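# Set up folding table by wall and park utility cart

## Task

Get the folding table standing on its legs next to the wall, entirely within the blue taped area with no part crossing the tape. Move the utility cart into the yellow taped bay so that all four wheels sit inside the tape and none rests on it. The coffee table must still be upright at the end, or the task fails. The robot must not tip over or finish leaning, or the task fails. Anything that stays in place only because the robot is holding it does not count.

## Robot and tools

Robot: a Hello Robot Stretch 4, a single-arm mobile manipulator about 1.6 m tall. It has an omni-wheel base whose rim lies within 0.23 m of the base origin, a lift on a vertical mast, an arm that telescopes forward, a three-joint wrist (yaw, pitch, roll) and a two-finger gripper. It carries four cameras: head_camera (pinhole, 420x560), head_left_camera and head_right_camera (fisheye, 420x672) and wrist_camera (pinhole, 616x392). Loose objects may occasionally be nudged by outside pushes.

Frames: the base frame sits on the floor under the base centre, with x forward, y left and z up. hand_pose uses this frame. It marks the point between the fingers, 0.015 m back from the tips, and its printed value may be a little off. With all wrist joints at zero, the hand axes match the base axes. The odometry frame is the base frame as it was when the scene began.

execute_actions(actions, cameras): actions is a list holding one action, or an empty list that only returns state and images. An action holds "base", "joints" or both, plus optional "pace" and "contact_limits". Alternatively it holds only {"end_of_arm": "enable_torque"}, which turns back on any wrist or gripper motor that shut off, leaving it holding its current position. Motions within one action start together and may finish at different times.
- base: exactly one relative command, measured from where the base last reported itself. {"translate_m": d} drives straight, metres, forward positive, -2 to 2. {"strafe_m": d} slides sideways, metres, left positive, -2 to 2. {"rotate_rad": d} turns in place, radians, counter-clockwise (left) positive, -3.2 to 3.2.
- joints: absolute targets by name, one robot, any subset. lift_m 0 to 1.2 m. arm_m 0 to 0.55 m of extension. wrist_yaw_rad -1.134 to 4.276 (0 points forward, positive turns left, 3.14 is folded back, above 3.4 the arm may obstruct). wrist_pitch_rad -1.117 to 4.259 (0 level, 1.57 pointing down). wrist_roll_rad -1.117 to 4.259 (0 keeps the fingers level; positive turns clockwise viewed from behind the gripper). gripper_m 0 to 0.08 m, the finger gap. Tolerances for counting a joint as done: lift and arm ±0.004, yaw and roll ±0.02, pitch ±0.05, gripper ±0.002. A joint target past its range gets clamped and run, and the result reports it. Any other bad value or unknown key rejects the whole call and nothing moves.
- pace: "slow", "default", "fast" or "max". Base top speeds are 0.1/0.3/0.4/0.6 m/s and 1/2/3/4 rad/s. With the lift above 0.2 these are reduced, down to 0.3 m/s and 1 rad/s at lift 1.2. Wrist speed does not change with pace.
- contact_limits: only {"arm_m": value}, from 0 (gentlest) to 0.75 (firmest), 0.5 if left out. It sets how much force the arm may use before it halts.
- cameras: a list of names or "all". Leaving it out or passing null also gives all; [] gives none. The "pictures" line gives the order of the images.
Anything you leave out of an action may still be driving toward an earlier target, even if the statuses don't say so.

wait(seconds): 0 to 10. It commands nothing and returns the same state and images as an empty action.
zoom_image(camera, region): region is [x0, y0, x1, y1] in pixels of that camera's latest full image, top-left origin, at most 504x504. It returns a closer view.
finished_scene(scene): ends the given scene for good and reports whether the task succeeded. Only call it once everything stands unaided. If a result reports a stop, any later calls in that same reply are skipped.

Reading results: base_status and joint_status describe how each motion ended. "done" for the base only means the wheels turned the full amount, even if they slipped. "off_target" means it stopped short and may still be pushing. "contact_stop_at_<key>" means it ran into something; that part then goes slack (a slack lift can sag under load, slack wheels can roll). "limit_stop_at_<name>" means a built-in limit stopped it. "limit_stop_at_tilt" means a lean over 6 degrees; lift, arm and wheels go slack until the lean eases. "limit_stop_at_own_body" is a self-collision stop, which is likeliest with the gripper pitched up (below -0.2) and rolled (below -0.4 or above 4); you can still move away from the body. "torque_fault" means a wrist or gripper motor overloaded and went limp; send enable_torque. on_its_own lists things not commanded in this call; "held at" there is the held target, not the position. lidar_m gives 12 distances, each a 30-degree sector from straight ahead going counter-clockwise (4th left, 7th behind, 10th right). It sees from about 0.15 m up to the robot's height, so it catches table tops. "-" means nothing seen or closer than 0.25 m. It may miss glass, thin legs and things behind. wrist_depth_mm is a 7x7 grid of median depths, 100 to 2000 mm, and includes the robot's own body. base_odometry comes from wheel turns, so slip counts as motion. If turned_by_wheels and turned_by_imu differ by more than about 0.1 rad, something was hit or slipped, and heading is off by roughly their difference. base_tilt is in degrees, positive when leaning forward or right, with a fixed offset of up to about 1.5. motor_effort is a percent of maximum, with the peak in brackets, and each motor has a fixed bias and noise. A resting effort outside its normal range suggests a load or a push. For wheel_0 to wheel_2, positive turns the base right.

Gripping: command a gap smaller than the object; after contact the gripper only squeezes slightly further. While it holds something, the reading stays above the command and status shows off_target. A gripper effort held beyond roughly 50 points triggers a torque fault and can drop the object.

Cautions: a level gripper holding more than about 2.7 kg faults the wrist, and so does pressing the gripper into things with base or arm moves. Don't drive or turn with over 1 kg held and arm_m above 0.2, especially at fast paces, and avoid hard steady pushes or pulls with a raised gripper or a high contact limit, since both can tip the robot. Avoid drops, slams and hard impacts, and don't knock over the coffee table. To unfold at the start, send lift_m 0.4 with wrist_yaw_rad 0 in one action.

Each tool is called after "Request:" as name(argument=value, ...) on one line, values as JSON.

## Session

Request:
execute_actions(actions=[])

Scene clock: 0.00 s.
base_odometry: x=+0.000 y=+0.000 heading=+0.000 (m, m, rad; odometry frame)
turned_by_wheels: +0.000 (rad since the last result)
turned_by_imu: +0.000 (rad since the last result)
base_tilt: forward=+0.7 right=+1.3 (deg)
lidar_m: 0.85 1.01 1.59 1.08 1.32 1.62 1.63 1.19 0.96 0.99 1.05 0.86
base_status: not commanded
joint_positions: lift_m=+0.188 arm_m=+0.001 wrist_yaw_rad=+3.048 wrist_pitch_rad=-0.005 wrist_roll_rad=-0.017 gripper_m=+0.040
joint_status: not commanded
motor_effort: lift_m=+22 arm_m=-1 wrist_yaw_rad=+0 wrist_pitch_rad=-9 wrist_roll_rad=+1 gripper_m=+0 wheel_0=-1 wheel_1=+0 wheel_2=+0 (%)
hand_pose: x=-0.0321 y=+0.1069 z=+0.3670 quat_wxyz=(+0.047, +0.002, -0.009, +0.999) (m; base frame)
wrist_depth_mm: - 145 1921 1863 1808 1808 1756 / - 143 1921 1863 1756 1756 1756 / 111 142 1863 1808 1808 1708 1708 / 134 154 1808 1808 1808 1708 1708 / 1464 1863 1863 1756 1756 1708 1661 / 1464 1708 1756 1756 1661 1708 1661 / 1060 124 157 1060 133 1366 1397
pictures: head_camera, head_left_camera, head_right_camera, wrist_camera
Images, in order (width x height): head_camera 420x560, head_left_camera 420x672, head_right_camera 420x672, wrist_camera 616x392.

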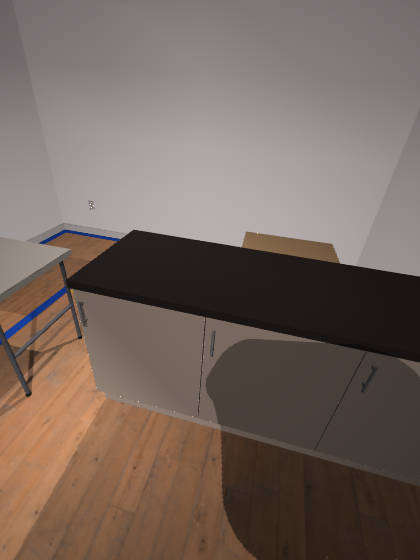

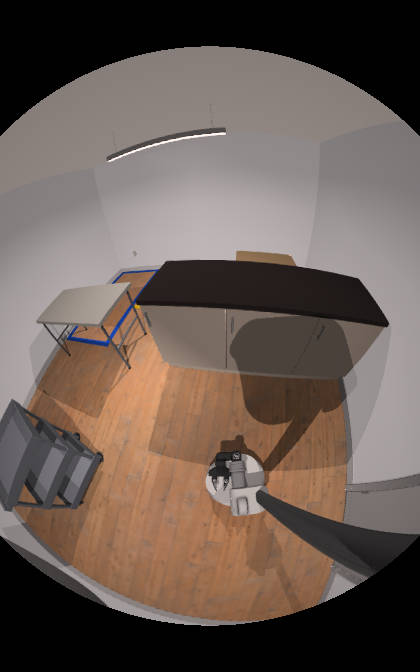

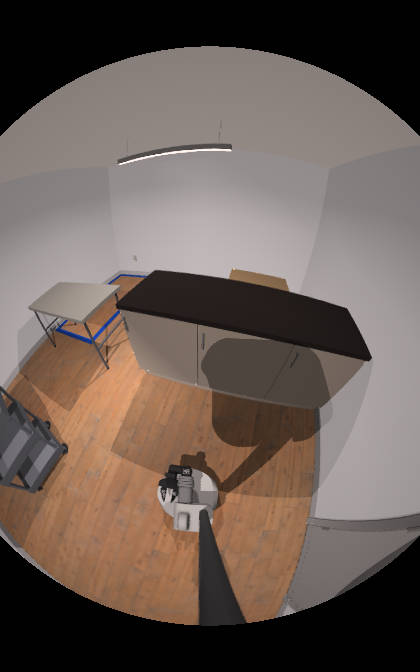

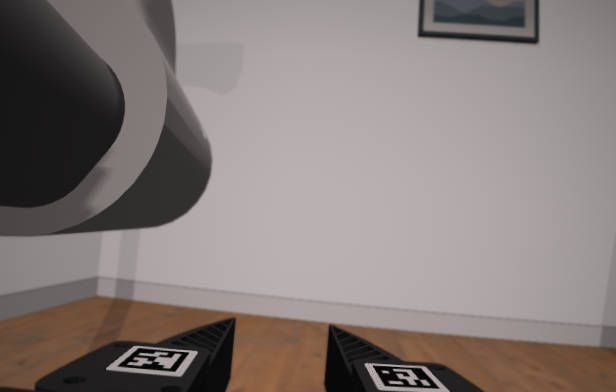

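Request:
execute_actions(actions=[{"base":{"rotate_rad":0.9}}], cameras=["head_camera","head_left_camera"])

Request:
execute_actions(actions=[{"base":{"rotate_rad":1.2}}], cameras=["head_camera","head_left_camera"])

Scene clock: 10.17 s.
base_odometry: x=+0.000 y=+0.000 heading=+0.900 (m, m, rad; odometry frame)
turned_by_wheels: +0.900 (rad since the last result)
turned_by_imu: +0.910 (rad since the last result)
base_tilt: forward=+0.7 right=+1.3 (deg)
lidar_m: 1.42 1.05 1.19 1.66 1.62 1.31 1.00 0.99 1.08 0.88 0.85 0.93
base_status: done
joint_positions: lift_m=+0.188 arm_m=+0.001 wrist_yaw_rad=+3.048 wrist_pitch_rad=-0.005 wrist_roll_rad=-0.017 gripper_m=+0.040
joint_status: not commanded
motor_effort: lift_m=+22(22) arm_m=-1(1) wrist_yaw_rad=-1(0) wrist_pitch_rad=-11(8) wrist_roll_rad=+1(0) gripper_m=+0(0) wheel_0=-2(6) wheel_1=-1(2) wheel_2=-1(9) (%)
hand_pose: x=-0.0321 y=+0.1069 z=+0.3670 quat_wxyz=(+0.047, +0.002, -0.009, +0.999) (m; base frame)
wrist_depth_mm: - 144 1229 1397 1708 1921 1576 / - 143 1229 1430 1708 1863 1537 / 111 142 1229 1397 1708 1863 1499 / 135 154 1229 1397 1661 1808 1499 / 976 1078 1229 1397 1661 1756 1430 / 976 1060 1205 1397 1708 1708 1430 / 946 124 158 1098 133 1366 1308
pictures: head_camera, head_left_camera
Images, in order (width x height): head_camera 420x560, head_left_camera 420x672.

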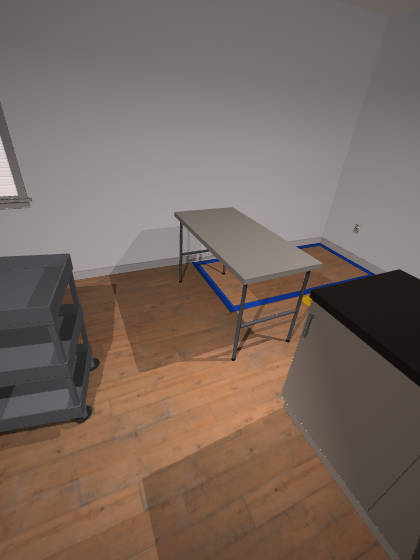

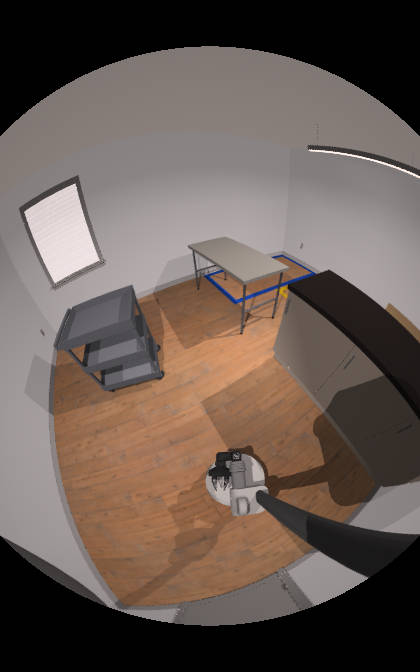

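Scene clock: 12.00 s.
base_odometry: x=+0.000 y=+0.000 heading=+2.099 (m, m, rad; odometry frame)
turned_by_wheels: +1.200 (rad since the last result)
turned_by_imu: +1.214 (rad since the last result)
base_tilt: forward=+0.7 right=+1.3 (deg)
lidar_m: 1.32 1.62 1.61 1.15 0.97 0.97 1.02 0.87 0.87 0.99 1.59 1.07
base_status: done
joint_positions: lift_m=+0.188 arm_m=+0.001 wrist_yaw_rad=+3.048 wrist_pitch_rad=-0.005 wrist_roll_rad=-0.017 gripper_m=+0.040
joint_status: not commanded
motor_effort: lift_m=+22(22) arm_m=-1(1) wrist_yaw_rad=+0(0) wrist_pitch_rad=-10(8) wrist_roll_rad=+0(0) gripper_m=+0(1) wheel_0=-3(6) wheel_1=-1(1) wheel_2=-1(8) (%)
hand_pose: x=-0.0321 y=+0.1069 z=+0.3670 quat_wxyz=(+0.047, +0.002, -0.009, +0.999) (m; base frame)
wrist_depth_mm: - 144 1756 1430 1229 1042 931 / - 143 1430 1397 1182 1042 931 / 111 142 1397 1366 1182 1008 891 / 135 154 1397 1336 1160 991 904 / 931 1118 1366 1308 1098 976 878 / 960 1160 1397 1281 1098 960 842 / 976 124 158 1060 133 946 820
pictures: head_camera, head_left_camera
Images, in order (width x height): head_camera 420x560, head_left_camera 420x672.

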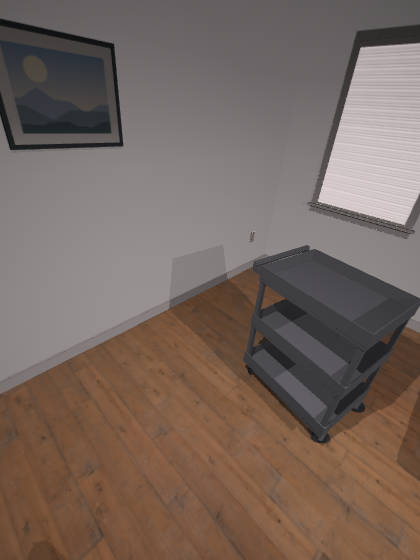

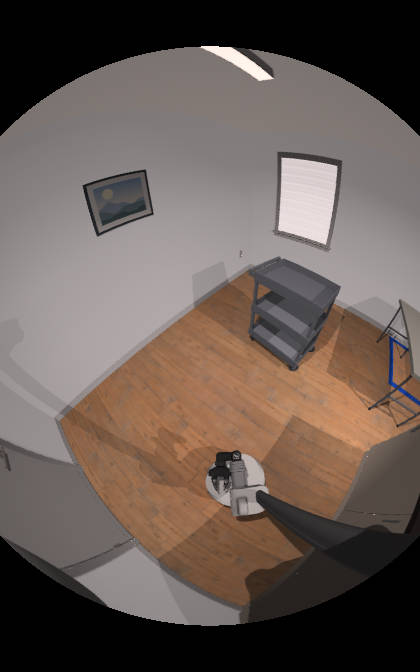

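Request:
execute_actions(actions=[{"base":{"rotate_rad":-2.37}}], cameras=[])

Request:
execute_actions(actions=[{"base":{"strafe_m":1.05}}])

Scene clock: 37.53 s.
base_odometry: x=+0.000 y=+0.000 heading=-0.271 (m, m, rad; odometry frame)
turned_by_wheels: -2.370 (rad since the last result)
turned_by_imu: -2.401 (rad since the last result)
base_tilt: forward=+0.7 right=+1.4 (deg)
lidar_m: 0.87 0.90 1.46 1.09 1.11 1.75 1.61 1.50 1.00 0.98 1.04 0.91
base_status: done
joint_positions: lift_m=+0.188 arm_m=+0.001 wrist_yaw_rad=+3.048 wrist_pitch_rad=-0.005 wrist_roll_rad=-0.017 gripper_m=+0.040
joint_status: not commanded
motor_effort: lift_m=+22(22) arm_m=-2(2) wrist_yaw_rad=+0(1) wrist_pitch_rad=-10(10) wrist_roll_rad=+1(0) gripper_m=+0(0) wheel_0=+1(6) wheel_1=-1(7) wheel_2=+0(7) (%)
hand_pose: x=-0.0321 y=+0.1069 z=+0.3670 quat_wxyz=(+0.047, +0.002, -0.009, +0.999) (m; base frame)
wrist_depth_mm: - 144 1863 1921 1921 - - / - 143 1808 1863 1983 - - / 111 141 1808 1863 1983 - - / 135 154 1756 1863 1983 - - / 1618 1708 1756 1863 1983 - - / 1537 1618 1708 1863 1921 1983 - / 1060 124 158 1078 133 1336 1430
pictures: none
No camera images: the call's "cameras" was empty. Leave "cameras" out to get every camera's image.

Scene clock: 42.37 s.
base_odometry: x=+0.281 y=+1.012 heading=-0.271 (m, m, rad; odometry frame)
turned_by_wheels: +0.000 (rad since the last result)
turned_by_imu: -0.002 (rad since the last result)
base_tilt: forward=+0.7 right=+1.3 (deg)
lidar_m: 0.77 0.78 1.01 1.64 0.26 0.25 0.25 1.71 2.15 2.04 1.26 0.86
base_status: done
joint_positions: lift_m=+0.188 arm_m=+0.001 wrist_yaw_rad=+3.048 wrist_pitch_rad=-0.005 wrist_roll_rad=-0.017 gripper_m=+0.040
joint_status: not commanded
motor_effort: lift_m=+22(22) arm_m=-2(2) wrist_yaw_rad=-1(1) wrist_pitch_rad=-8(11) wrist_roll_rad=+1(1) gripper_m=+0(0) wheel_0=-2(9) wheel_1=-1(5) wheel_2=+3(4) (%)
hand_pose: x=-0.0321 y=+0.1069 z=+0.3670 quat_wxyz=(+0.047, +0.002, -0.009, +0.999) (m; base frame)
wrist_depth_mm: - 144 1808 691 668 647 - / - 143 338 330 809 891 1921 / 111 142 325 327 327 327 327 / 135 154 329 418 334 324 322 / 1661 1756 1808 1863 1983 - 1863 / 1499 1661 891 917 1921 1983 1863 / 1060 124 158 683 133 778 1430
pictures: head_camera, head_left_camera, head_right_camera, wrist_camera
Images, in order (width x height): head_camera 420x560, head_left_camera 420x672, head_right_camera 420x672, wrist_camera 616x392.

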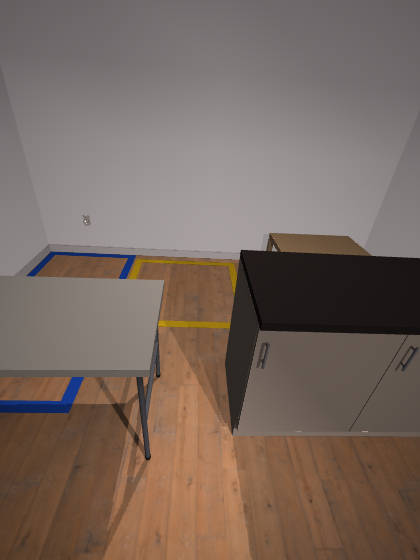

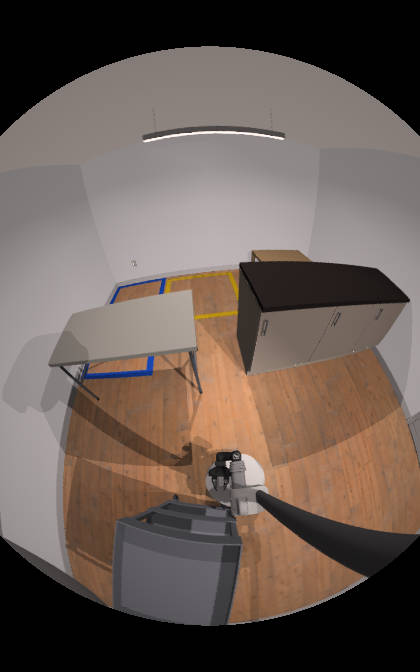

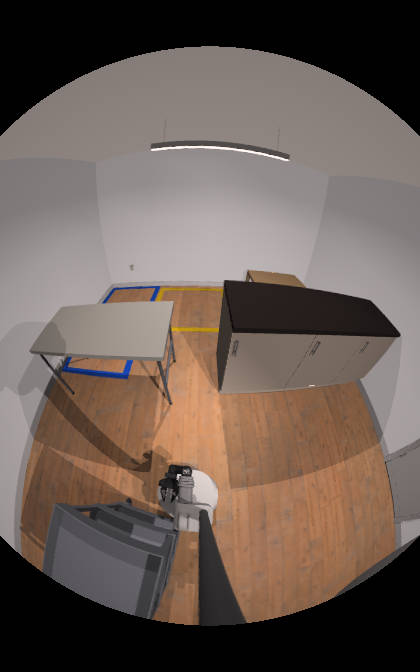

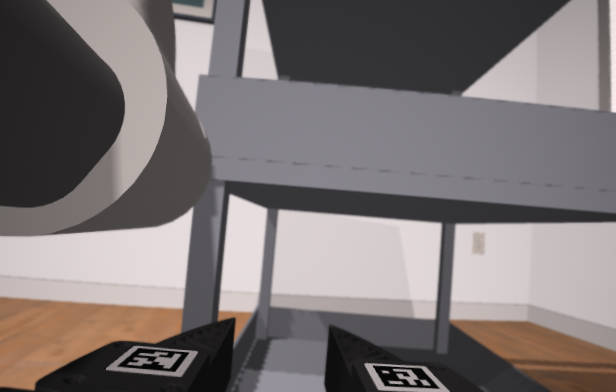

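Request:
execute_actions(actions=[{"base":{"translate_m":0.15}}], cameras=[])

Request:
execute_actions(actions=[{"base":{"strafe_m":0.3}}], cameras=[])

Request:
execute_actions(actions=[{"base":{"translate_m":0.55},"pace":"slow"}], cameras=["head_camera","head_left_camera"])

Scene clock: 52.43 s.
base_odometry: x=+0.426 y=+0.972 heading=-0.270 (m, m, rad; odometry frame)
turned_by_wheels: +0.000 (rad since the last result)
turned_by_imu: -0.001 (rad since the last result)
base_tilt: forward=+0.7 right=+1.4 (deg)
lidar_m: 0.72 0.61 0.83 1.65 0.42 0.33 0.31 1.86 2.15 2.04 1.01 0.72
base_status: done
joint_positions: lift_m=+0.188 arm_m=+0.001 wrist_yaw_rad=+3.048 wrist_pitch_rad=-0.005 wrist_roll_rad=-0.017 gripper_m=+0.040
joint_status: not commanded
motor_effort: lift_m=+22(22) arm_m=-2(2) wrist_yaw_rad=-1(1) wrist_pitch_rad=-6(11) wrist_roll_rad=+0(0) gripper_m=+0(0) wheel_0=+1(5) wheel_1=+1(2) wheel_2=+1(11) (%)
hand_pose: x=-0.0321 y=+0.1069 z=+0.3670 quat_wxyz=(+0.047, +0.002, -0.009, +0.999) (m; base frame)
wrist_depth_mm: - 144 1983 691 668 640 1921 / - 143 1921 991 931 - 1863 / 111 142 480 480 480 - 1756 / 135 154 480 473 477 477 480 / 1756 1863 1921 - - - 1708 / 1537 1661 1042 1078 1078 - 492 / 1060 124 157 691 133 788 1229
pictures: none
No camera images: the call's "cameras" was empty. Leave "cameras" out to get every camera's image.

Scene clock: 54.77 s.
base_odometry: x=+0.506 y=+1.261 heading=-0.270 (m, m, rad; odometry frame)
turned_by_wheels: +0.000 (rad since the last result)
turned_by_imu: +0.000 (rad since the last result)
base_tilt: forward=+0.6 right=+1.3 (deg)
lidar_m: 0.58 0.59 0.81 1.35 1.39 0.31 0.28 0.34 2.46 2.34 0.99 0.87
base_status: done
joint_positions: lift_m=+0.188 arm_m=+0.001 wrist_yaw_rad=+3.048 wrist_pitch_rad=-0.005 wrist_roll_rad=-0.017 gripper_m=+0.040
joint_status: not commanded
motor_effort: lift_m=+22(22) arm_m=-2(1) wrist_yaw_rad=-1(1) wrist_pitch_rad=-9(9) wrist_roll_rad=+1(0) gripper_m=+0(0) wheel_0=+0(8) wheel_1=+0(9) wheel_2=+1(2) (%)
hand_pose: x=-0.0321 y=+0.1069 z=+0.3670 quat_wxyz=(+0.047, +0.002, -0.009, +0.999) (m; base frame)
wrist_depth_mm: - 144 723 661 - - 1661 / - 143 1025 976 - - 1618 / 110 142 436 439 - - 1576 / 135 154 496 439 - - 1576 / 1756 1921 1983 - - - 1537 / 1537 946 1025 1025 - 1983 1537 / 615 124 157 424 133 1336 1366
pictures: none
No camera images: the call's "cameras" was empty. Leave "cameras" out to get every camera's image.

Scene clock: 61.57 s.
base_odometry: x=+1.036 y=+1.114 heading=-0.270 (m, m, rad; odometry frame)
turned_by_wheels: +0.000 (rad since the last result)
turned_by_imu: -0.003 (rad since the last result)
base_tilt: forward=+0.7 right=+1.4 (deg)
lidar_m: 0.25 0.25 0.25 0.33 1.44 1.92 0.87 0.96 2.45 0.55 0.53 0.25
base_status: done
joint_positions: lift_m=+0.188 arm_m=+0.001 wrist_yaw_rad=+3.048 wrist_pitch_rad=-0.005 wrist_roll_rad=-0.017 gripper_m=+0.040
joint_status: not commanded
motor_effort: lift_m=+22(22) arm_m=-2(2) wrist_yaw_rad=+0(1) wrist_pitch_rad=-10(9) wrist_roll_rad=+0(1) gripper_m=+0(0) wheel_0=+3(5) wheel_1=+2(11) wheel_2=-7(11) (%)
hand_pose: x=-0.0321 y=+0.1069 z=+0.3670 quat_wxyz=(+0.047, +0.002, -0.009, +0.999) (m; base frame)
wrist_depth_mm: - 144 - - - - 1708 / - 143 1025 - - - 1661 / 111 142 1430 - - - 1618 / 135 154 991 - - - 1576 / - - - - - - 1576 / 1499 976 960 1808 - 1983 1576 / 1042 124 157 1008 133 1336 1366
pictures: head_camera, head_left_camera
Images, in order (width x height): head_camera 420x560, head_left_camera 420x672.

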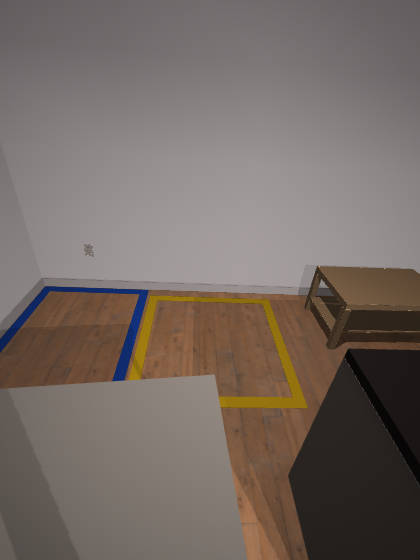

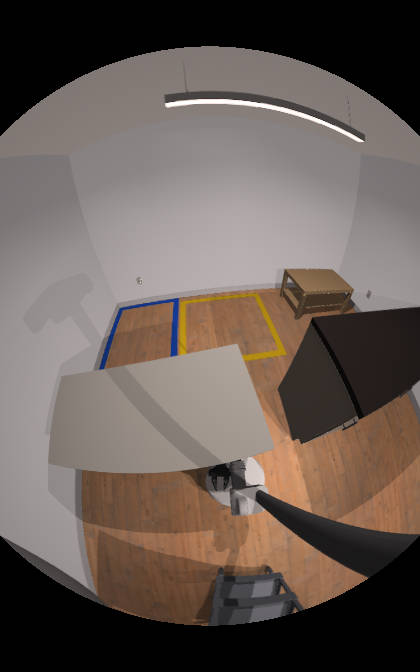

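Request:
execute_actions(actions=[{"base":{"translate_m":0.35},"pace":"slow"}], cameras=["head_left_camera","head_right_camera"])

Scene clock: 75.97 s.
base_odometry: x=+1.373 y=+1.021 heading=-0.271 (m, m, rad; odometry frame)
turned_by_wheels: +0.000 (rad since the last result)
turned_by_imu: -0.003 (rad since the last result)
base_tilt: forward=+0.7 right=+1.3 (deg)
lidar_m: 0.25 0.25 0.25 0.25 0.27 1.94 1.21 2.79 0.53 0.47 0.25 0.25
base_status: done
joint_positions: lift_m=+0.188 arm_m=+0.001 wrist_yaw_rad=+3.048 wrist_pitch_rad=-0.005 wrist_roll_rad=-0.017 gripper_m=+0.040
joint_status: not commanded
motor_effort: lift_m=+22(22) arm_m=-2(2) wrist_yaw_rad=-1(1) wrist_pitch_rad=-8(10) wrist_roll_rad=+1(1) gripper_m=+0(0) wheel_0=+5(6) wheel_1=-1(8) wheel_2=-6(9) (%)
hand_pose: x=-0.0321 y=+0.1069 z=+0.3670 quat_wxyz=(+0.047, +0.002, -0.009, +0.999) (m; base frame)
wrist_depth_mm: - 144 - - - - 1756 / - 143 - - - - 1661 / 111 142 1430 - - - 1618 / 134 154 1336 - - - 1618 / - - - - - - 1576 / 1537 1464 1366 1983 - 1983 1576 / 1025 124 158 1078 133 1366 1366
pictures: head_left_camera, head_right_camera
Images, in order (width x height): head_left_camera 420x672, head_right_camera 420x672.

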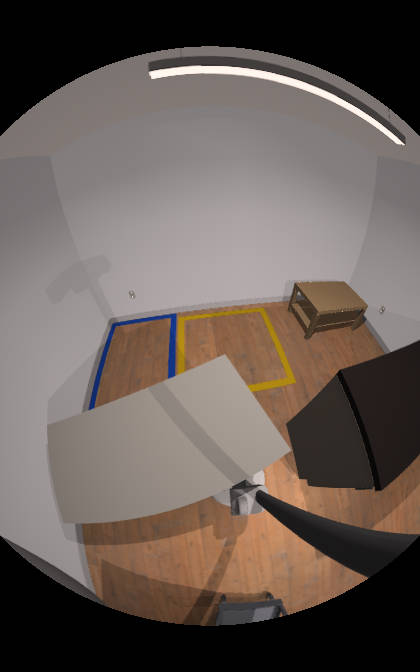

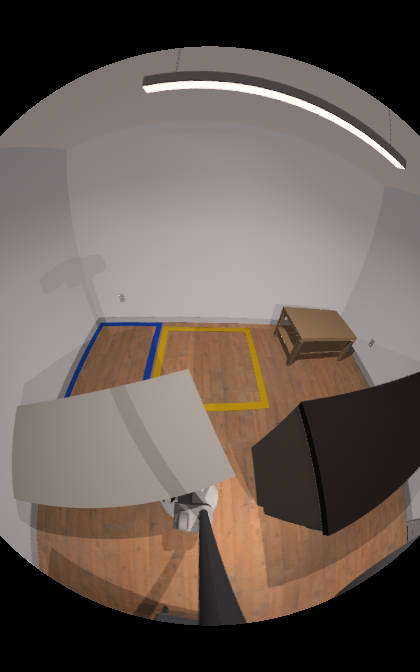

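Request:
execute_actions(actions=[{"base":{"translate_m":-0.5}}], cameras=[])

Request:
execute_actions(actions=[{"joints":{"lift_m":0.4,"wrist_yaw_rad":0,"gripper_m":0.08}}])

Scene clock: 90.37 s.
base_odometry: x=+0.891 y=+1.154 heading=-0.271 (m, m, rad; odometry frame)
turned_by_wheels: +0.000 (rad since the last result)
turned_by_imu: +0.000 (rad since the last result)
base_tilt: forward=+0.7 right=+1.4 (deg)
lidar_m: 0.48 0.46 0.51 0.81 1.43 1.88 0.71 0.77 2.41 1.36 0.59 0.61
base_status: done
joint_positions: lift_m=+0.188 arm_m=+0.001 wrist_yaw_rad=+3.048 wrist_pitch_rad=-0.005 wrist_roll_rad=-0.017 gripper_m=+0.040
joint_status: not commanded
motor_effort: lift_m=+22(22) arm_m=-2(2) wrist_yaw_rad=+0(1) wrist_pitch_rad=-10(8) wrist_roll_rad=+0(1) gripper_m=+0(0) wheel_0=-1(7) wheel_1=+0(4) wheel_2=+0(8) (%)
hand_pose: x=-0.0321 y=+0.1069 z=+0.3670 quat_wxyz=(+0.047, +0.002, -0.009, +0.999) (m; base frame)
wrist_depth_mm: - 144 866 - - - 1708 / - 143 1025 1182 - - 1661 / 111 142 1397 - - - 1576 / 135 154 842 - - - 1576 / - - - - - - 1618 / 1499 809 1182 1808 - 1983 1576 / 1060 124 157 991 133 1336 1366
pictures: none
No camera images: the call's "cameras" was empty. Leave "cameras" out to get every camera's image.

Scene clock: 92.73 s.
base_odometry: x=+0.891 y=+1.154 heading=-0.271 (m, m, rad; odometry frame)
turned_by_wheels: +0.000 (rad since the last result)
turned_by_imu: +0.000 (rad since the last result)
base_tilt: forward=+0.7 right=+1.3 (deg)
lidar_m: 0.48 0.47 0.52 0.80 1.41 1.89 0.71 0.77 2.44 1.38 0.59 0.64
base_status: not commanded
joint_positions: lift_m=+0.400 arm_m=+0.001 wrist_yaw_rad=+0.001 wrist_pitch_rad=-0.005 wrist_roll_rad=-0.017 gripper_m=+0.080
joint_status: all done
motor_effort: lift_m=+26(24) arm_m=-2(2) wrist_yaw_rad=-3(8) wrist_pitch_rad=-8(12) wrist_roll_rad=+1(1) gripper_m=+1(5) wheel_0=-1(1) wheel_1=+0(0) wheel_2=+0(1) (%)
hand_pose: x=+0.3842 y=-0.0873 z=+0.5789 quat_wxyz=(+1.000, -0.009, -0.002, +0.000) (m; base frame)
wrist_depth_mm: - - - - - - - / 266 293 - - - - 615 / 430 389 353 364 404 - 603 / - - - - - - 591 / - - - - - - 580 / - - - - - - 569 / - 122 1464 1618 146 676 554
pictures: head_camera, head_left_camera, head_right_camera, wrist_camera
Images, in order (width x height): head_camera 420x560, head_left_camera 420x672, head_right_camera 420x672, wrist_camera 616x392.

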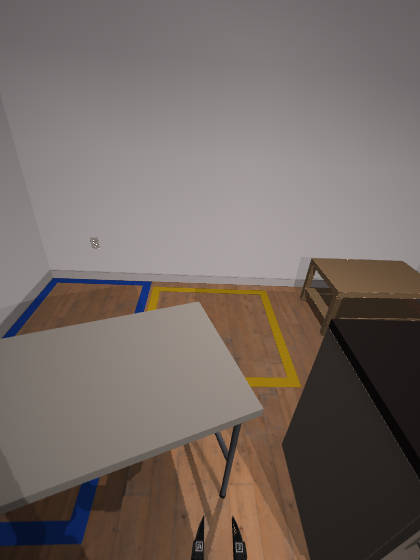

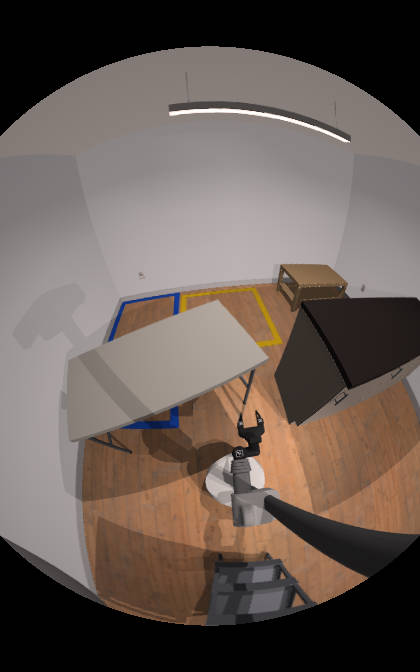

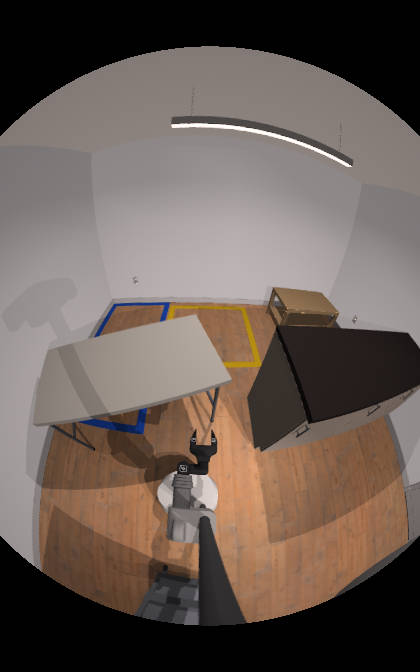

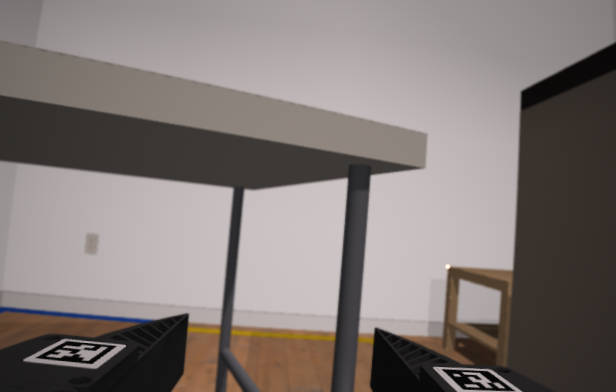

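Request:
execute_actions(actions=[{"base":{"strafe_m":-0.05},"joints":{"lift_m":0.2}}], cameras=[])

Request:
execute_actions(actions=[{"joints":{"arm_m":0.1},"pace":"slow"}], cameras=["head_camera","wrist_camera"])

Scene clock: 106.53 s.
base_odometry: x=+0.878 y=+1.106 heading=-0.270 (m, m, rad; odometry frame)
turned_by_wheels: +0.000 (rad since the last result)
turned_by_imu: +0.000 (rad since the last result)
base_tilt: forward=+0.7 right=+1.3 (deg)
lidar_m: 0.51 0.48 0.53 0.81 1.48 0.72 0.72 0.76 2.38 1.38 0.56 0.65
base_status: done
joint_positions: lift_m=+0.200 arm_m=+0.001 wrist_yaw_rad=+0.000 wrist_pitch_rad=-0.005 wrist_roll_rad=-0.017 gripper_m=+0.080
joint_status: all done
motor_effort: lift_m=+18(26) arm_m=-2(1) wrist_yaw_rad=-2(3) wrist_pitch_rad=-6(8) wrist_roll_rad=+1(1) gripper_m=+1(1) wheel_0=+2(10) wheel_1=+1(10) wheel_2=+1(2) (%)
hand_pose: x=+0.3842 y=-0.0873 z=+0.3795 quat_wxyz=(+1.000, -0.009, -0.002, +0.000) (m; base frame)
wrist_depth_mm: 597 580 549 504 - - 544 / - 831 798 - - - 544 / - - - - - - 535 / - - - - - - 521 / - - - - - 1983 508 / 1537 1661 1661 1661 - 1756 504 / - 122 1042 1118 146 597 492
pictures: none
No camera images: the call's "cameras" was empty. Leave "cameras" out to get every camera's image.

Scene clock: 108.80 s.
base_odometry: x=+0.878 y=+1.106 heading=-0.270 (m, m, rad; odometry frame)
turned_by_wheels: +0.000 (rad since the last result)
turned_by_imu: +0.000 (rad since the last result)
base_tilt: forward=+0.7 right=+1.4 (deg)
lidar_m: 0.47 0.49 0.54 0.84 1.48 0.72 0.71 0.78 2.38 1.39 0.54 0.65
base_status: not commanded
joint_positions: lift_m=+0.200 arm_m=+0.099 wrist_yaw_rad=+0.000 wrist_pitch_rad=-0.005 wrist_roll_rad=-0.017 gripper_m=+0.080
joint_status: all done
motor_effort: lift_m=+18(18) arm_m=+5(2) wrist_yaw_rad=-1(2) wrist_pitch_rad=-10(12) wrist_roll_rad=+0(1) gripper_m=+2(1) wheel_0=+2(1) wheel_1=+1(1) wheel_2=+1(1) (%)
hand_pose: x=+0.4828 y=-0.0874 z=+0.3795 quat_wxyz=(+1.000, -0.009, -0.002, +0.000) (m; base frame)
wrist_depth_mm: 603 574 554 484 - - 539 / - - 809 - - - 539 / - - - - - - 525 / - - - - - - 512 / - - - - - - 508 / 1499 1661 1464 1576 - 1863 496 / - 122 1042 1025 146 1281 488
pictures: head_camera, wrist_camera
Images, in order (width x height): head_camera 420x560, wrist_camera 616x392.

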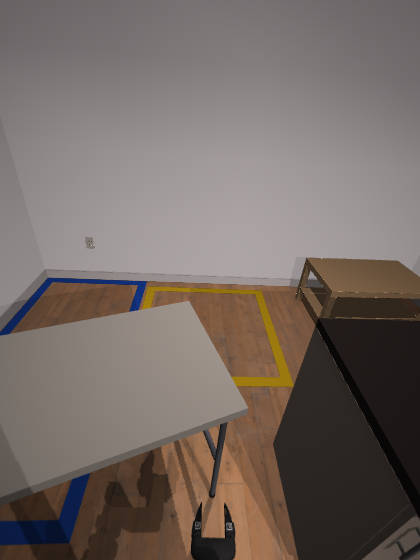

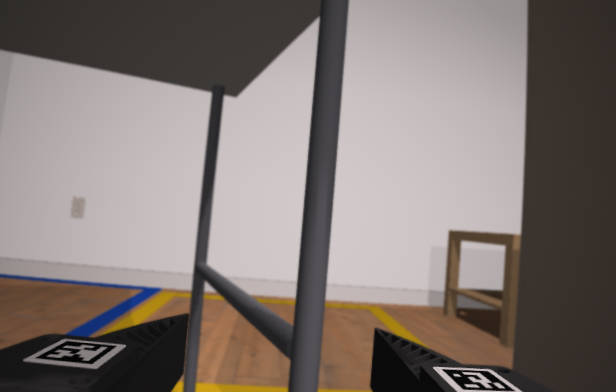

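Request:
execute_actions(actions=[{"joints":{"arm_m":0.45},"pace":"slow","contact_limits":{"arm_m":0.75}}], cameras=["head_camera","wrist_camera"])

Scene clock: 117.97 s.
base_odometry: x=+0.877 y=+1.106 heading=-0.271 (m, m, rad; odometry frame)
turned_by_wheels: +0.000 (rad since the last result)
turned_by_imu: -0.002 (rad since the last result)
base_tilt: forward=+0.7 right=+1.3 (deg)
lidar_m: 0.55 0.55 0.58 0.85 1.48 0.70 0.71 0.76 2.36 1.39 0.55 0.64
base_status: not commanded
joint_positions: lift_m=+0.200 arm_m=+0.449 wrist_yaw_rad=-0.006 wrist_pitch_rad=-0.005 wrist_roll_rad=-0.017 gripper_m=+0.080
joint_status: all done
on_its_own: wrist_yaw_rad is at rest, and its effort (+17) is outside its rest range (-13 to +13)
motor_effort: lift_m=+18(18) arm_m=+8(9) wrist_yaw_rad=+17(18) wrist_pitch_rad=-7(10) wrist_roll_rad=+0(1) gripper_m=+1(1) wheel_0=+4(4) wheel_1=+2(2) wheel_2=-4(4) (%)
contact_limits: arm_m 0.75
hand_pose: x=+0.8316 y=-0.0888 z=+0.3797 quat_wxyz=(+1.000, -0.009, -0.003, -0.003) (m; base frame)
wrist_depth_mm: 1863 569 1921 1921 - - - / 1808 1863 1921 1921 - - - / 1808 1863 1863 1921 - - - / 1756 1808 1863 1921 - - - / 1756 1808 1808 1863 - 1983 1983 / 1499 1281 1808 1808 - 1921 1397 / - 122 1098 1160 - 1336 1205
pictures: head_camera, wrist_camera
Images, in order (width x height): head_camera 420x560, wrist_camera 616x392.

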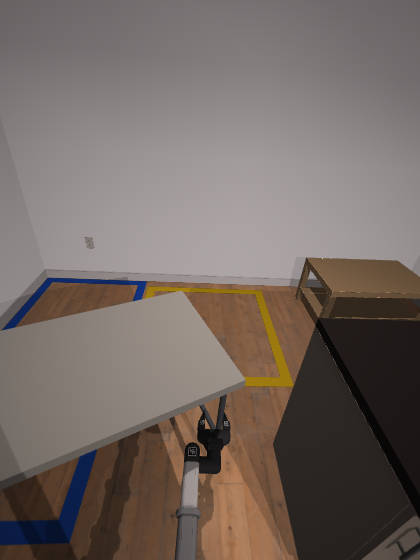

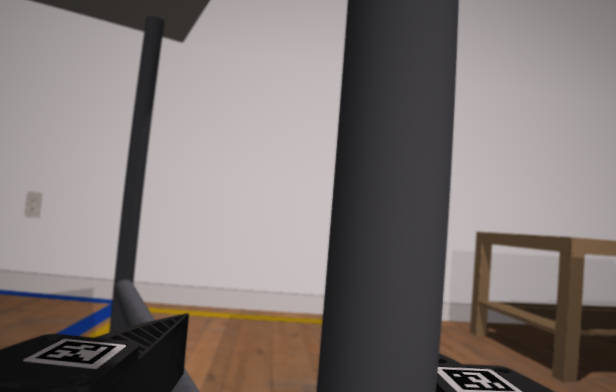

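Request:
execute_actions(actions=[{"base":{"translate_m":0.3},"pace":"slow"}])

Scene clock: 136.90 s.
base_odometry: x=+1.166 y=+1.026 heading=-0.270 (m, m, rad; odometry frame)
turned_by_wheels: +0.000 (rad since the last result)
turned_by_imu: -0.002 (rad since the last result)
base_tilt: forward=+0.7 right=+1.4 (deg)
lidar_m: 0.51 0.43 0.43 0.51 1.49 1.97 1.01 2.61 2.39 0.44 0.46 0.64
base_status: done
joint_positions: lift_m=+0.200 arm_m=+0.449 wrist_yaw_rad=-0.005 wrist_pitch_rad=-0.006 wrist_roll_rad=-0.017 gripper_m=+0.080
joint_status: not commanded
motor_effort: lift_m=+18(18) arm_m=+8(8) wrist_yaw_rad=+12(19) wrist_pitch_rad=-4(9) wrist_roll_rad=+1(1) gripper_m=+1(2) wheel_0=+5(6) wheel_1=+3(3) wheel_2=-3(11) (%)
hand_pose: x=+0.8318 y=-0.0884 z=+0.3797 quat_wxyz=(+1.000, -0.009, -0.003, -0.002) (m; base frame)
wrist_depth_mm: 1499 1576 1576 1661 - 1708 1756 / 1499 1537 1576 1661 - 1708 1756 / 1499 1499 1576 1576 - 1708 1708 / 1499 1499 1576 1618 - 1708 1708 / 1499 1499 1537 1576 - 1708 1661 / 1336 1464 1499 1537 - 1661 1708 / - 122 1098 1160 - 1336 1336
pictures: head_camera, head_left_camera, head_right_camera, wrist_camera
Images, in order (width x height): head_camera 420x560, head_left_camera 420x672, head_right_camera 420x672, wrist_camera 616x392.

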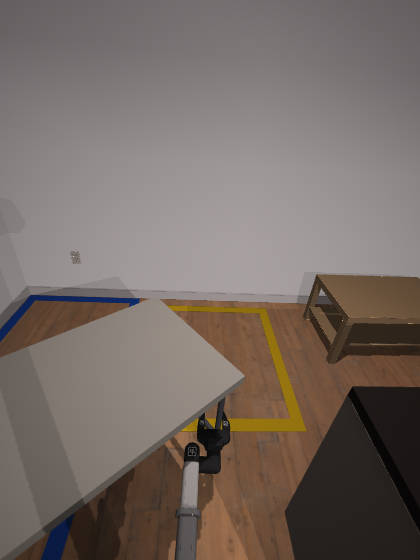

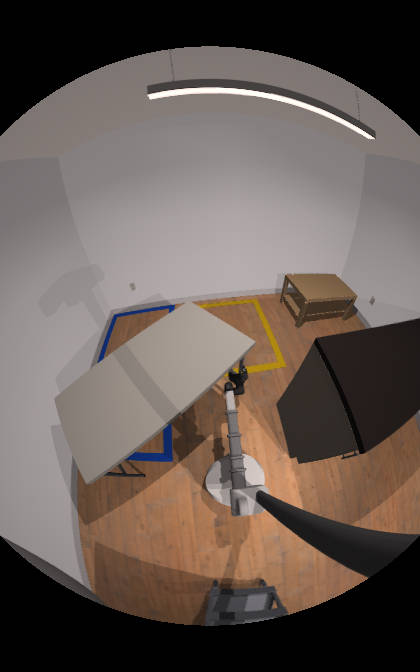

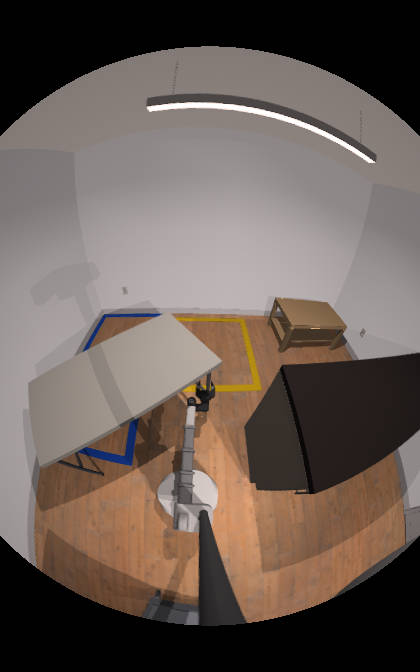

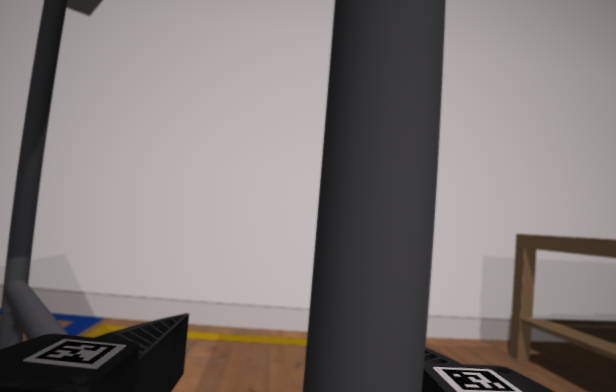

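Request:
execute_actions(actions=[{"base":{"rotate_rad":0.3},"pace":"slow"}], cameras=["head_left_camera"])

Request:
execute_actions(actions=[{"joints":{"arm_m":0.55},"pace":"slow","contact_limits":{"arm_m":0.75}}], cameras=["head_camera","head_left_camera"])

Scene clock: 143.00 s.
base_odometry: x=+1.168 y=+1.021 heading=-0.154 (m, m, rad; odometry frame)
turned_by_wheels: +0.116 (rad since the last result)
turned_by_imu: +0.116 (rad since the last result)
base_tilt: forward=+0.7 right=+1.3 (deg)
lidar_m: 0.54 0.49 0.48 0.65 1.55 1.00 1.02 2.69 2.31 0.43 0.48 0.68
base_status: rotate_rad contact_stop (by the wheels' count: +0.116 of +0.300)
joint_positions: lift_m=+0.200 arm_m=+0.449 wrist_yaw_rad=+0.000 wrist_pitch_rad=-0.004 wrist_roll_rad=-0.017 gripper_m=+0.080
joint_status: not commanded
on_its_own: the wheels are slack since a contact_stop
motor_effort: lift_m=+18(18) arm_m=+4(8) wrist_yaw_rad=+0(64) wrist_pitch_rad=-11(10) wrist_roll_rad=+1(1) gripper_m=+0(1) wheel_0=+0(36) wheel_1=+0(20) wheel_2=+0(28) (%)
hand_pose: x=+0.8328 y=-0.0875 z=+0.3794 quat_wxyz=(+1.000, -0.009, -0.002, +0.000) (m; base frame)
wrist_depth_mm: 1661 1618 1661 1618 1618 1618 1618 / 1618 1576 1618 1618 1618 1576 1618 / 1618 1618 1576 1618 1576 1576 1576 / 1576 1576 1618 - 1576 1618 1576 / 1537 1576 1537 - 1499 1499 1537 / 469 1537 1537 - 1537 1537 1537 / - 122 1078 - 135 1336 1430
pictures: head_left_camera
Images, in order (width x height): head_left_camera 420x672.

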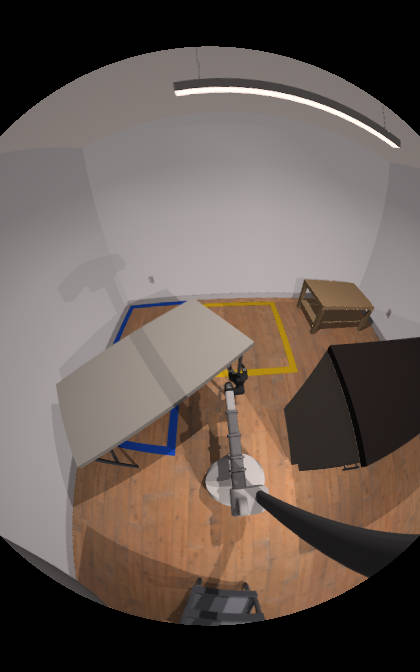

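not run: a stop came earlier in this reply.

Request:
execute_actions(actions=[{"base":{"translate_m":0.25},"pace":"slow"}], cameras=["head_left_camera","head_camera"])

Scene clock: 159.80 s.
base_odometry: x=+1.415 y=+0.983 heading=-0.153 (m, m, rad; odometry frame)
turned_by_wheels: +0.001 (rad since the last result)
turned_by_imu: -0.001 (rad since the last result)
base_tilt: forward=+0.7 right=+1.3 (deg)
lidar_m: 0.48 0.38 0.37 0.45 1.53 1.28 1.26 2.98 0.48 0.46 0.50 1.57
base_status: done
joint_positions: lift_m=+0.200 arm_m=+0.449 wrist_yaw_rad=-0.004 wrist_pitch_rad=-0.005 wrist_roll_rad=-0.017 gripper_m=+0.080
joint_status: not commanded
motor_effort: lift_m=+18(18) arm_m=+4(4) wrist_yaw_rad=+10(11) wrist_pitch_rad=-8(10) wrist_roll_rad=+1(1) gripper_m=+0(0) wheel_0=+8(8) wheel_1=+4(5) wheel_2=-4(10) (%)
hand_pose: x=+0.8326 y=-0.0882 z=+0.3796 quat_wxyz=(+1.000, -0.009, -0.003, -0.002) (m; base frame)
wrist_depth_mm: 1366 1397 1336 1336 1336 1336 1336 / 1366 1336 1336 - 1336 1308 1308 / 1308 1336 1308 - 1308 1308 1308 / 1308 1308 1336 - 1308 1308 1281 / 1308 1308 1281 - 1308 1308 1281 / 1308 1281 1281 - 1281 1281 1255 / - 122 1060 - 135 1255 1229
pictures: head_camera, head_left_camera
Images, in order (width x height): head_camera 420x560, head_left_camera 420x672.

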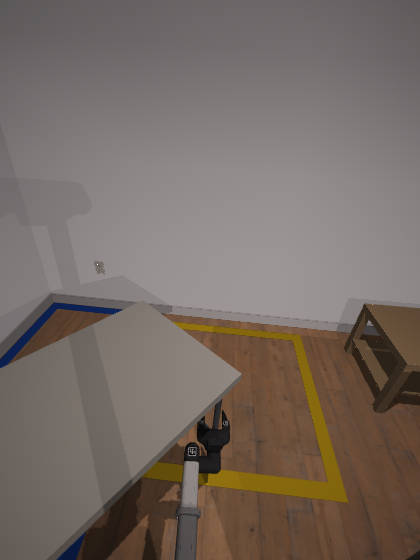

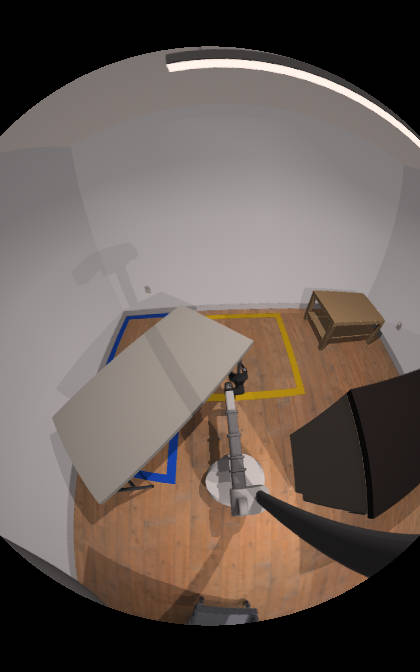

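Request:
execute_actions(actions=[{"joints":{"arm_m":0}}], cameras=[])

Request:
execute_actions(actions=[{"base":{"translate_m":0.28}}], cameras=[])

Request:
execute_actions(actions=[{"base":{"rotate_rad":-0.9}}], cameras=["head_left_camera","head_camera"])

Scene clock: 175.20 s.
base_odometry: x=+1.415 y=+0.982 heading=-0.154 (m, m, rad; odometry frame)
turned_by_wheels: +0.000 (rad since the last result)
turned_by_imu: -0.001 (rad since the last result)
base_tilt: forward=+0.7 right=+1.3 (deg)
lidar_m: 0.45 0.37 0.37 0.44 1.51 1.28 1.27 2.96 0.47 0.45 0.50 1.60
base_status: not commanded
joint_positions: lift_m=+0.200 arm_m=+0.001 wrist_yaw_rad=+0.000 wrist_pitch_rad=-0.005 wrist_roll_rad=-0.017 gripper_m=+0.080
joint_status: all done
motor_effort: lift_m=+18(18) arm_m=-5(5) wrist_yaw_rad=+1(9) wrist_pitch_rad=-9(9) wrist_roll_rad=+1(0) gripper_m=+0(0) wheel_0=+2(8) wheel_1=+1(4) wheel_2=-1(4) (%)
hand_pose: x=+0.3847 y=-0.0874 z=+0.3795 quat_wxyz=(+1.000, -0.009, -0.002, +0.000) (m; base frame)
wrist_depth_mm: 603 569 549 530 1808 1756 1863 / 1863 831 1808 1808 1808 1808 1863 / 1863 1863 1808 1808 1808 1756 1756 / 1756 1808 1808 1756 1863 1756 1808 / 1808 1808 1756 1808 1708 1756 1708 / 1537 1618 1618 1708 1756 1708 1661 / - 122 1098 1160 146 1397 1366
pictures: none
No camera images: the call's "cameras" was empty. Leave "cameras" out to get every camera's image.

Scene clock: 177.60 s.
base_odometry: x=+1.692 y=+0.940 heading=-0.154 (m, m, rad; odometry frame)
turned_by_wheels: +0.000 (rad since the last result)
turned_by_imu: -0.001 (rad since the last result)
base_tilt: forward=+0.7 right=+1.3 (deg)
lidar_m: 0.25 0.25 0.25 0.25 0.35 2.19 1.53 0.67 0.50 0.47 1.41 0.42
base_status: done
joint_positions: lift_m=+0.200 arm_m=+0.001 wrist_yaw_rad=+0.000 wrist_pitch_rad=-0.005 wrist_roll_rad=-0.017 gripper_m=+0.080
joint_status: not commanded
motor_effort: lift_m=+18(18) arm_m=-4(4) wrist_yaw_rad=+0(1) wrist_pitch_rad=-9(10) wrist_roll_rad=+0(0) gripper_m=+0(0) wheel_0=+1(5) wheel_1=+1(1) wheel_2=+0(10) (%)
hand_pose: x=+0.3847 y=-0.0874 z=+0.3795 quat_wxyz=(+1.000, -0.009, -0.002, +0.000) (m; base frame)
wrist_depth_mm: 580 1537 1537 1537 1537 1537 1499 / 1499 1576 1499 1499 1499 1499 1499 / 1499 1499 1499 1499 1464 1499 1499 / 1499 1499 1499 1464 1464 1499 1464 / 1464 1499 1464 1464 1499 1430 1430 / 904 1281 1464 1430 1464 1430 1397 / - 122 277 1008 146 1397 1366
pictures: none
No camera images: the call's "cameras" was empty. Leave "cameras" out to get every camera's image.

Scene clock: 179.23 s.
base_odometry: x=+1.692 y=+0.940 heading=-1.053 (m, m, rad; odometry frame)
turned_by_wheels: -0.900 (rad since the last result)
turned_by_imu: -0.912 (rad since the last result)
base_tilt: forward=+0.7 right=+1.3 (deg)
lidar_m: 1.40 0.34 0.25 0.25 0.25 0.25 0.49 1.51 1.54 0.58 0.47 0.47
base_status: done
joint_positions: lift_m=+0.200 arm_m=+0.001 wrist_yaw_rad=+0.000 wrist_pitch_rad=-0.005 wrist_roll_rad=-0.017 gripper_m=+0.080
joint_status: not commanded
motor_effort: lift_m=+18(18) arm_m=-4(4) wrist_yaw_rad=+0(2) wrist_pitch_rad=-10(10) wrist_roll_rad=+1(0) gripper_m=+0(0) wheel_0=+2(6) wheel_1=+1(11) wheel_2=+0(10) (%)
hand_pose: x=+0.3847 y=-0.0874 z=+0.3795 quat_wxyz=(+1.000, -0.009, -0.002, +0.000) (m; base frame)
wrist_depth_mm: 1366 1661 1983 - - - 1863 / 1366 1618 - - - - 1808 / 1397 1661 - - - - 1808 / 1430 1618 1983 - - - 1808 / 1430 1576 - - - 1983 1756 / 1366 1499 1499 1708 1921 1921 1808 / - 122 1118 1182 146 1336 1397
pictures: head_camera, head_left_camera
Images, in order (width x height): head_camera 420x560, head_left_camera 420x672.

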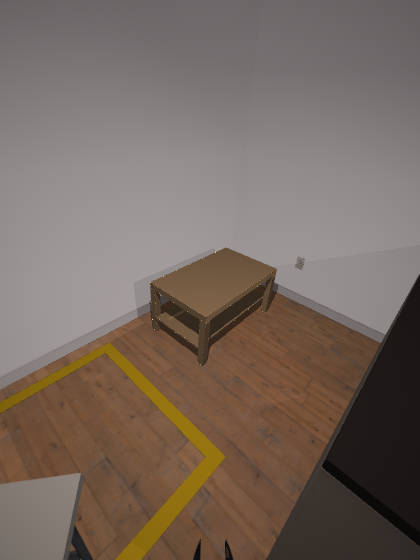

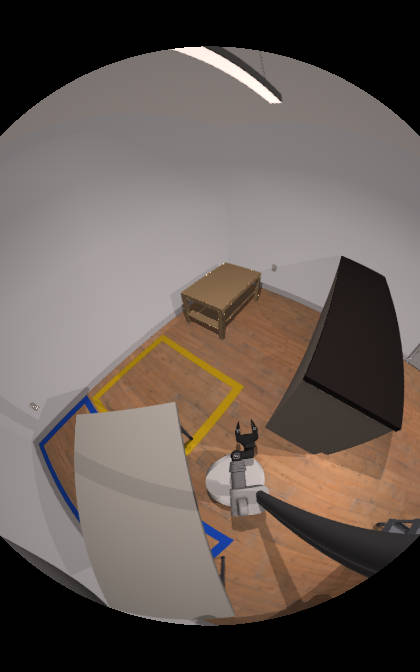

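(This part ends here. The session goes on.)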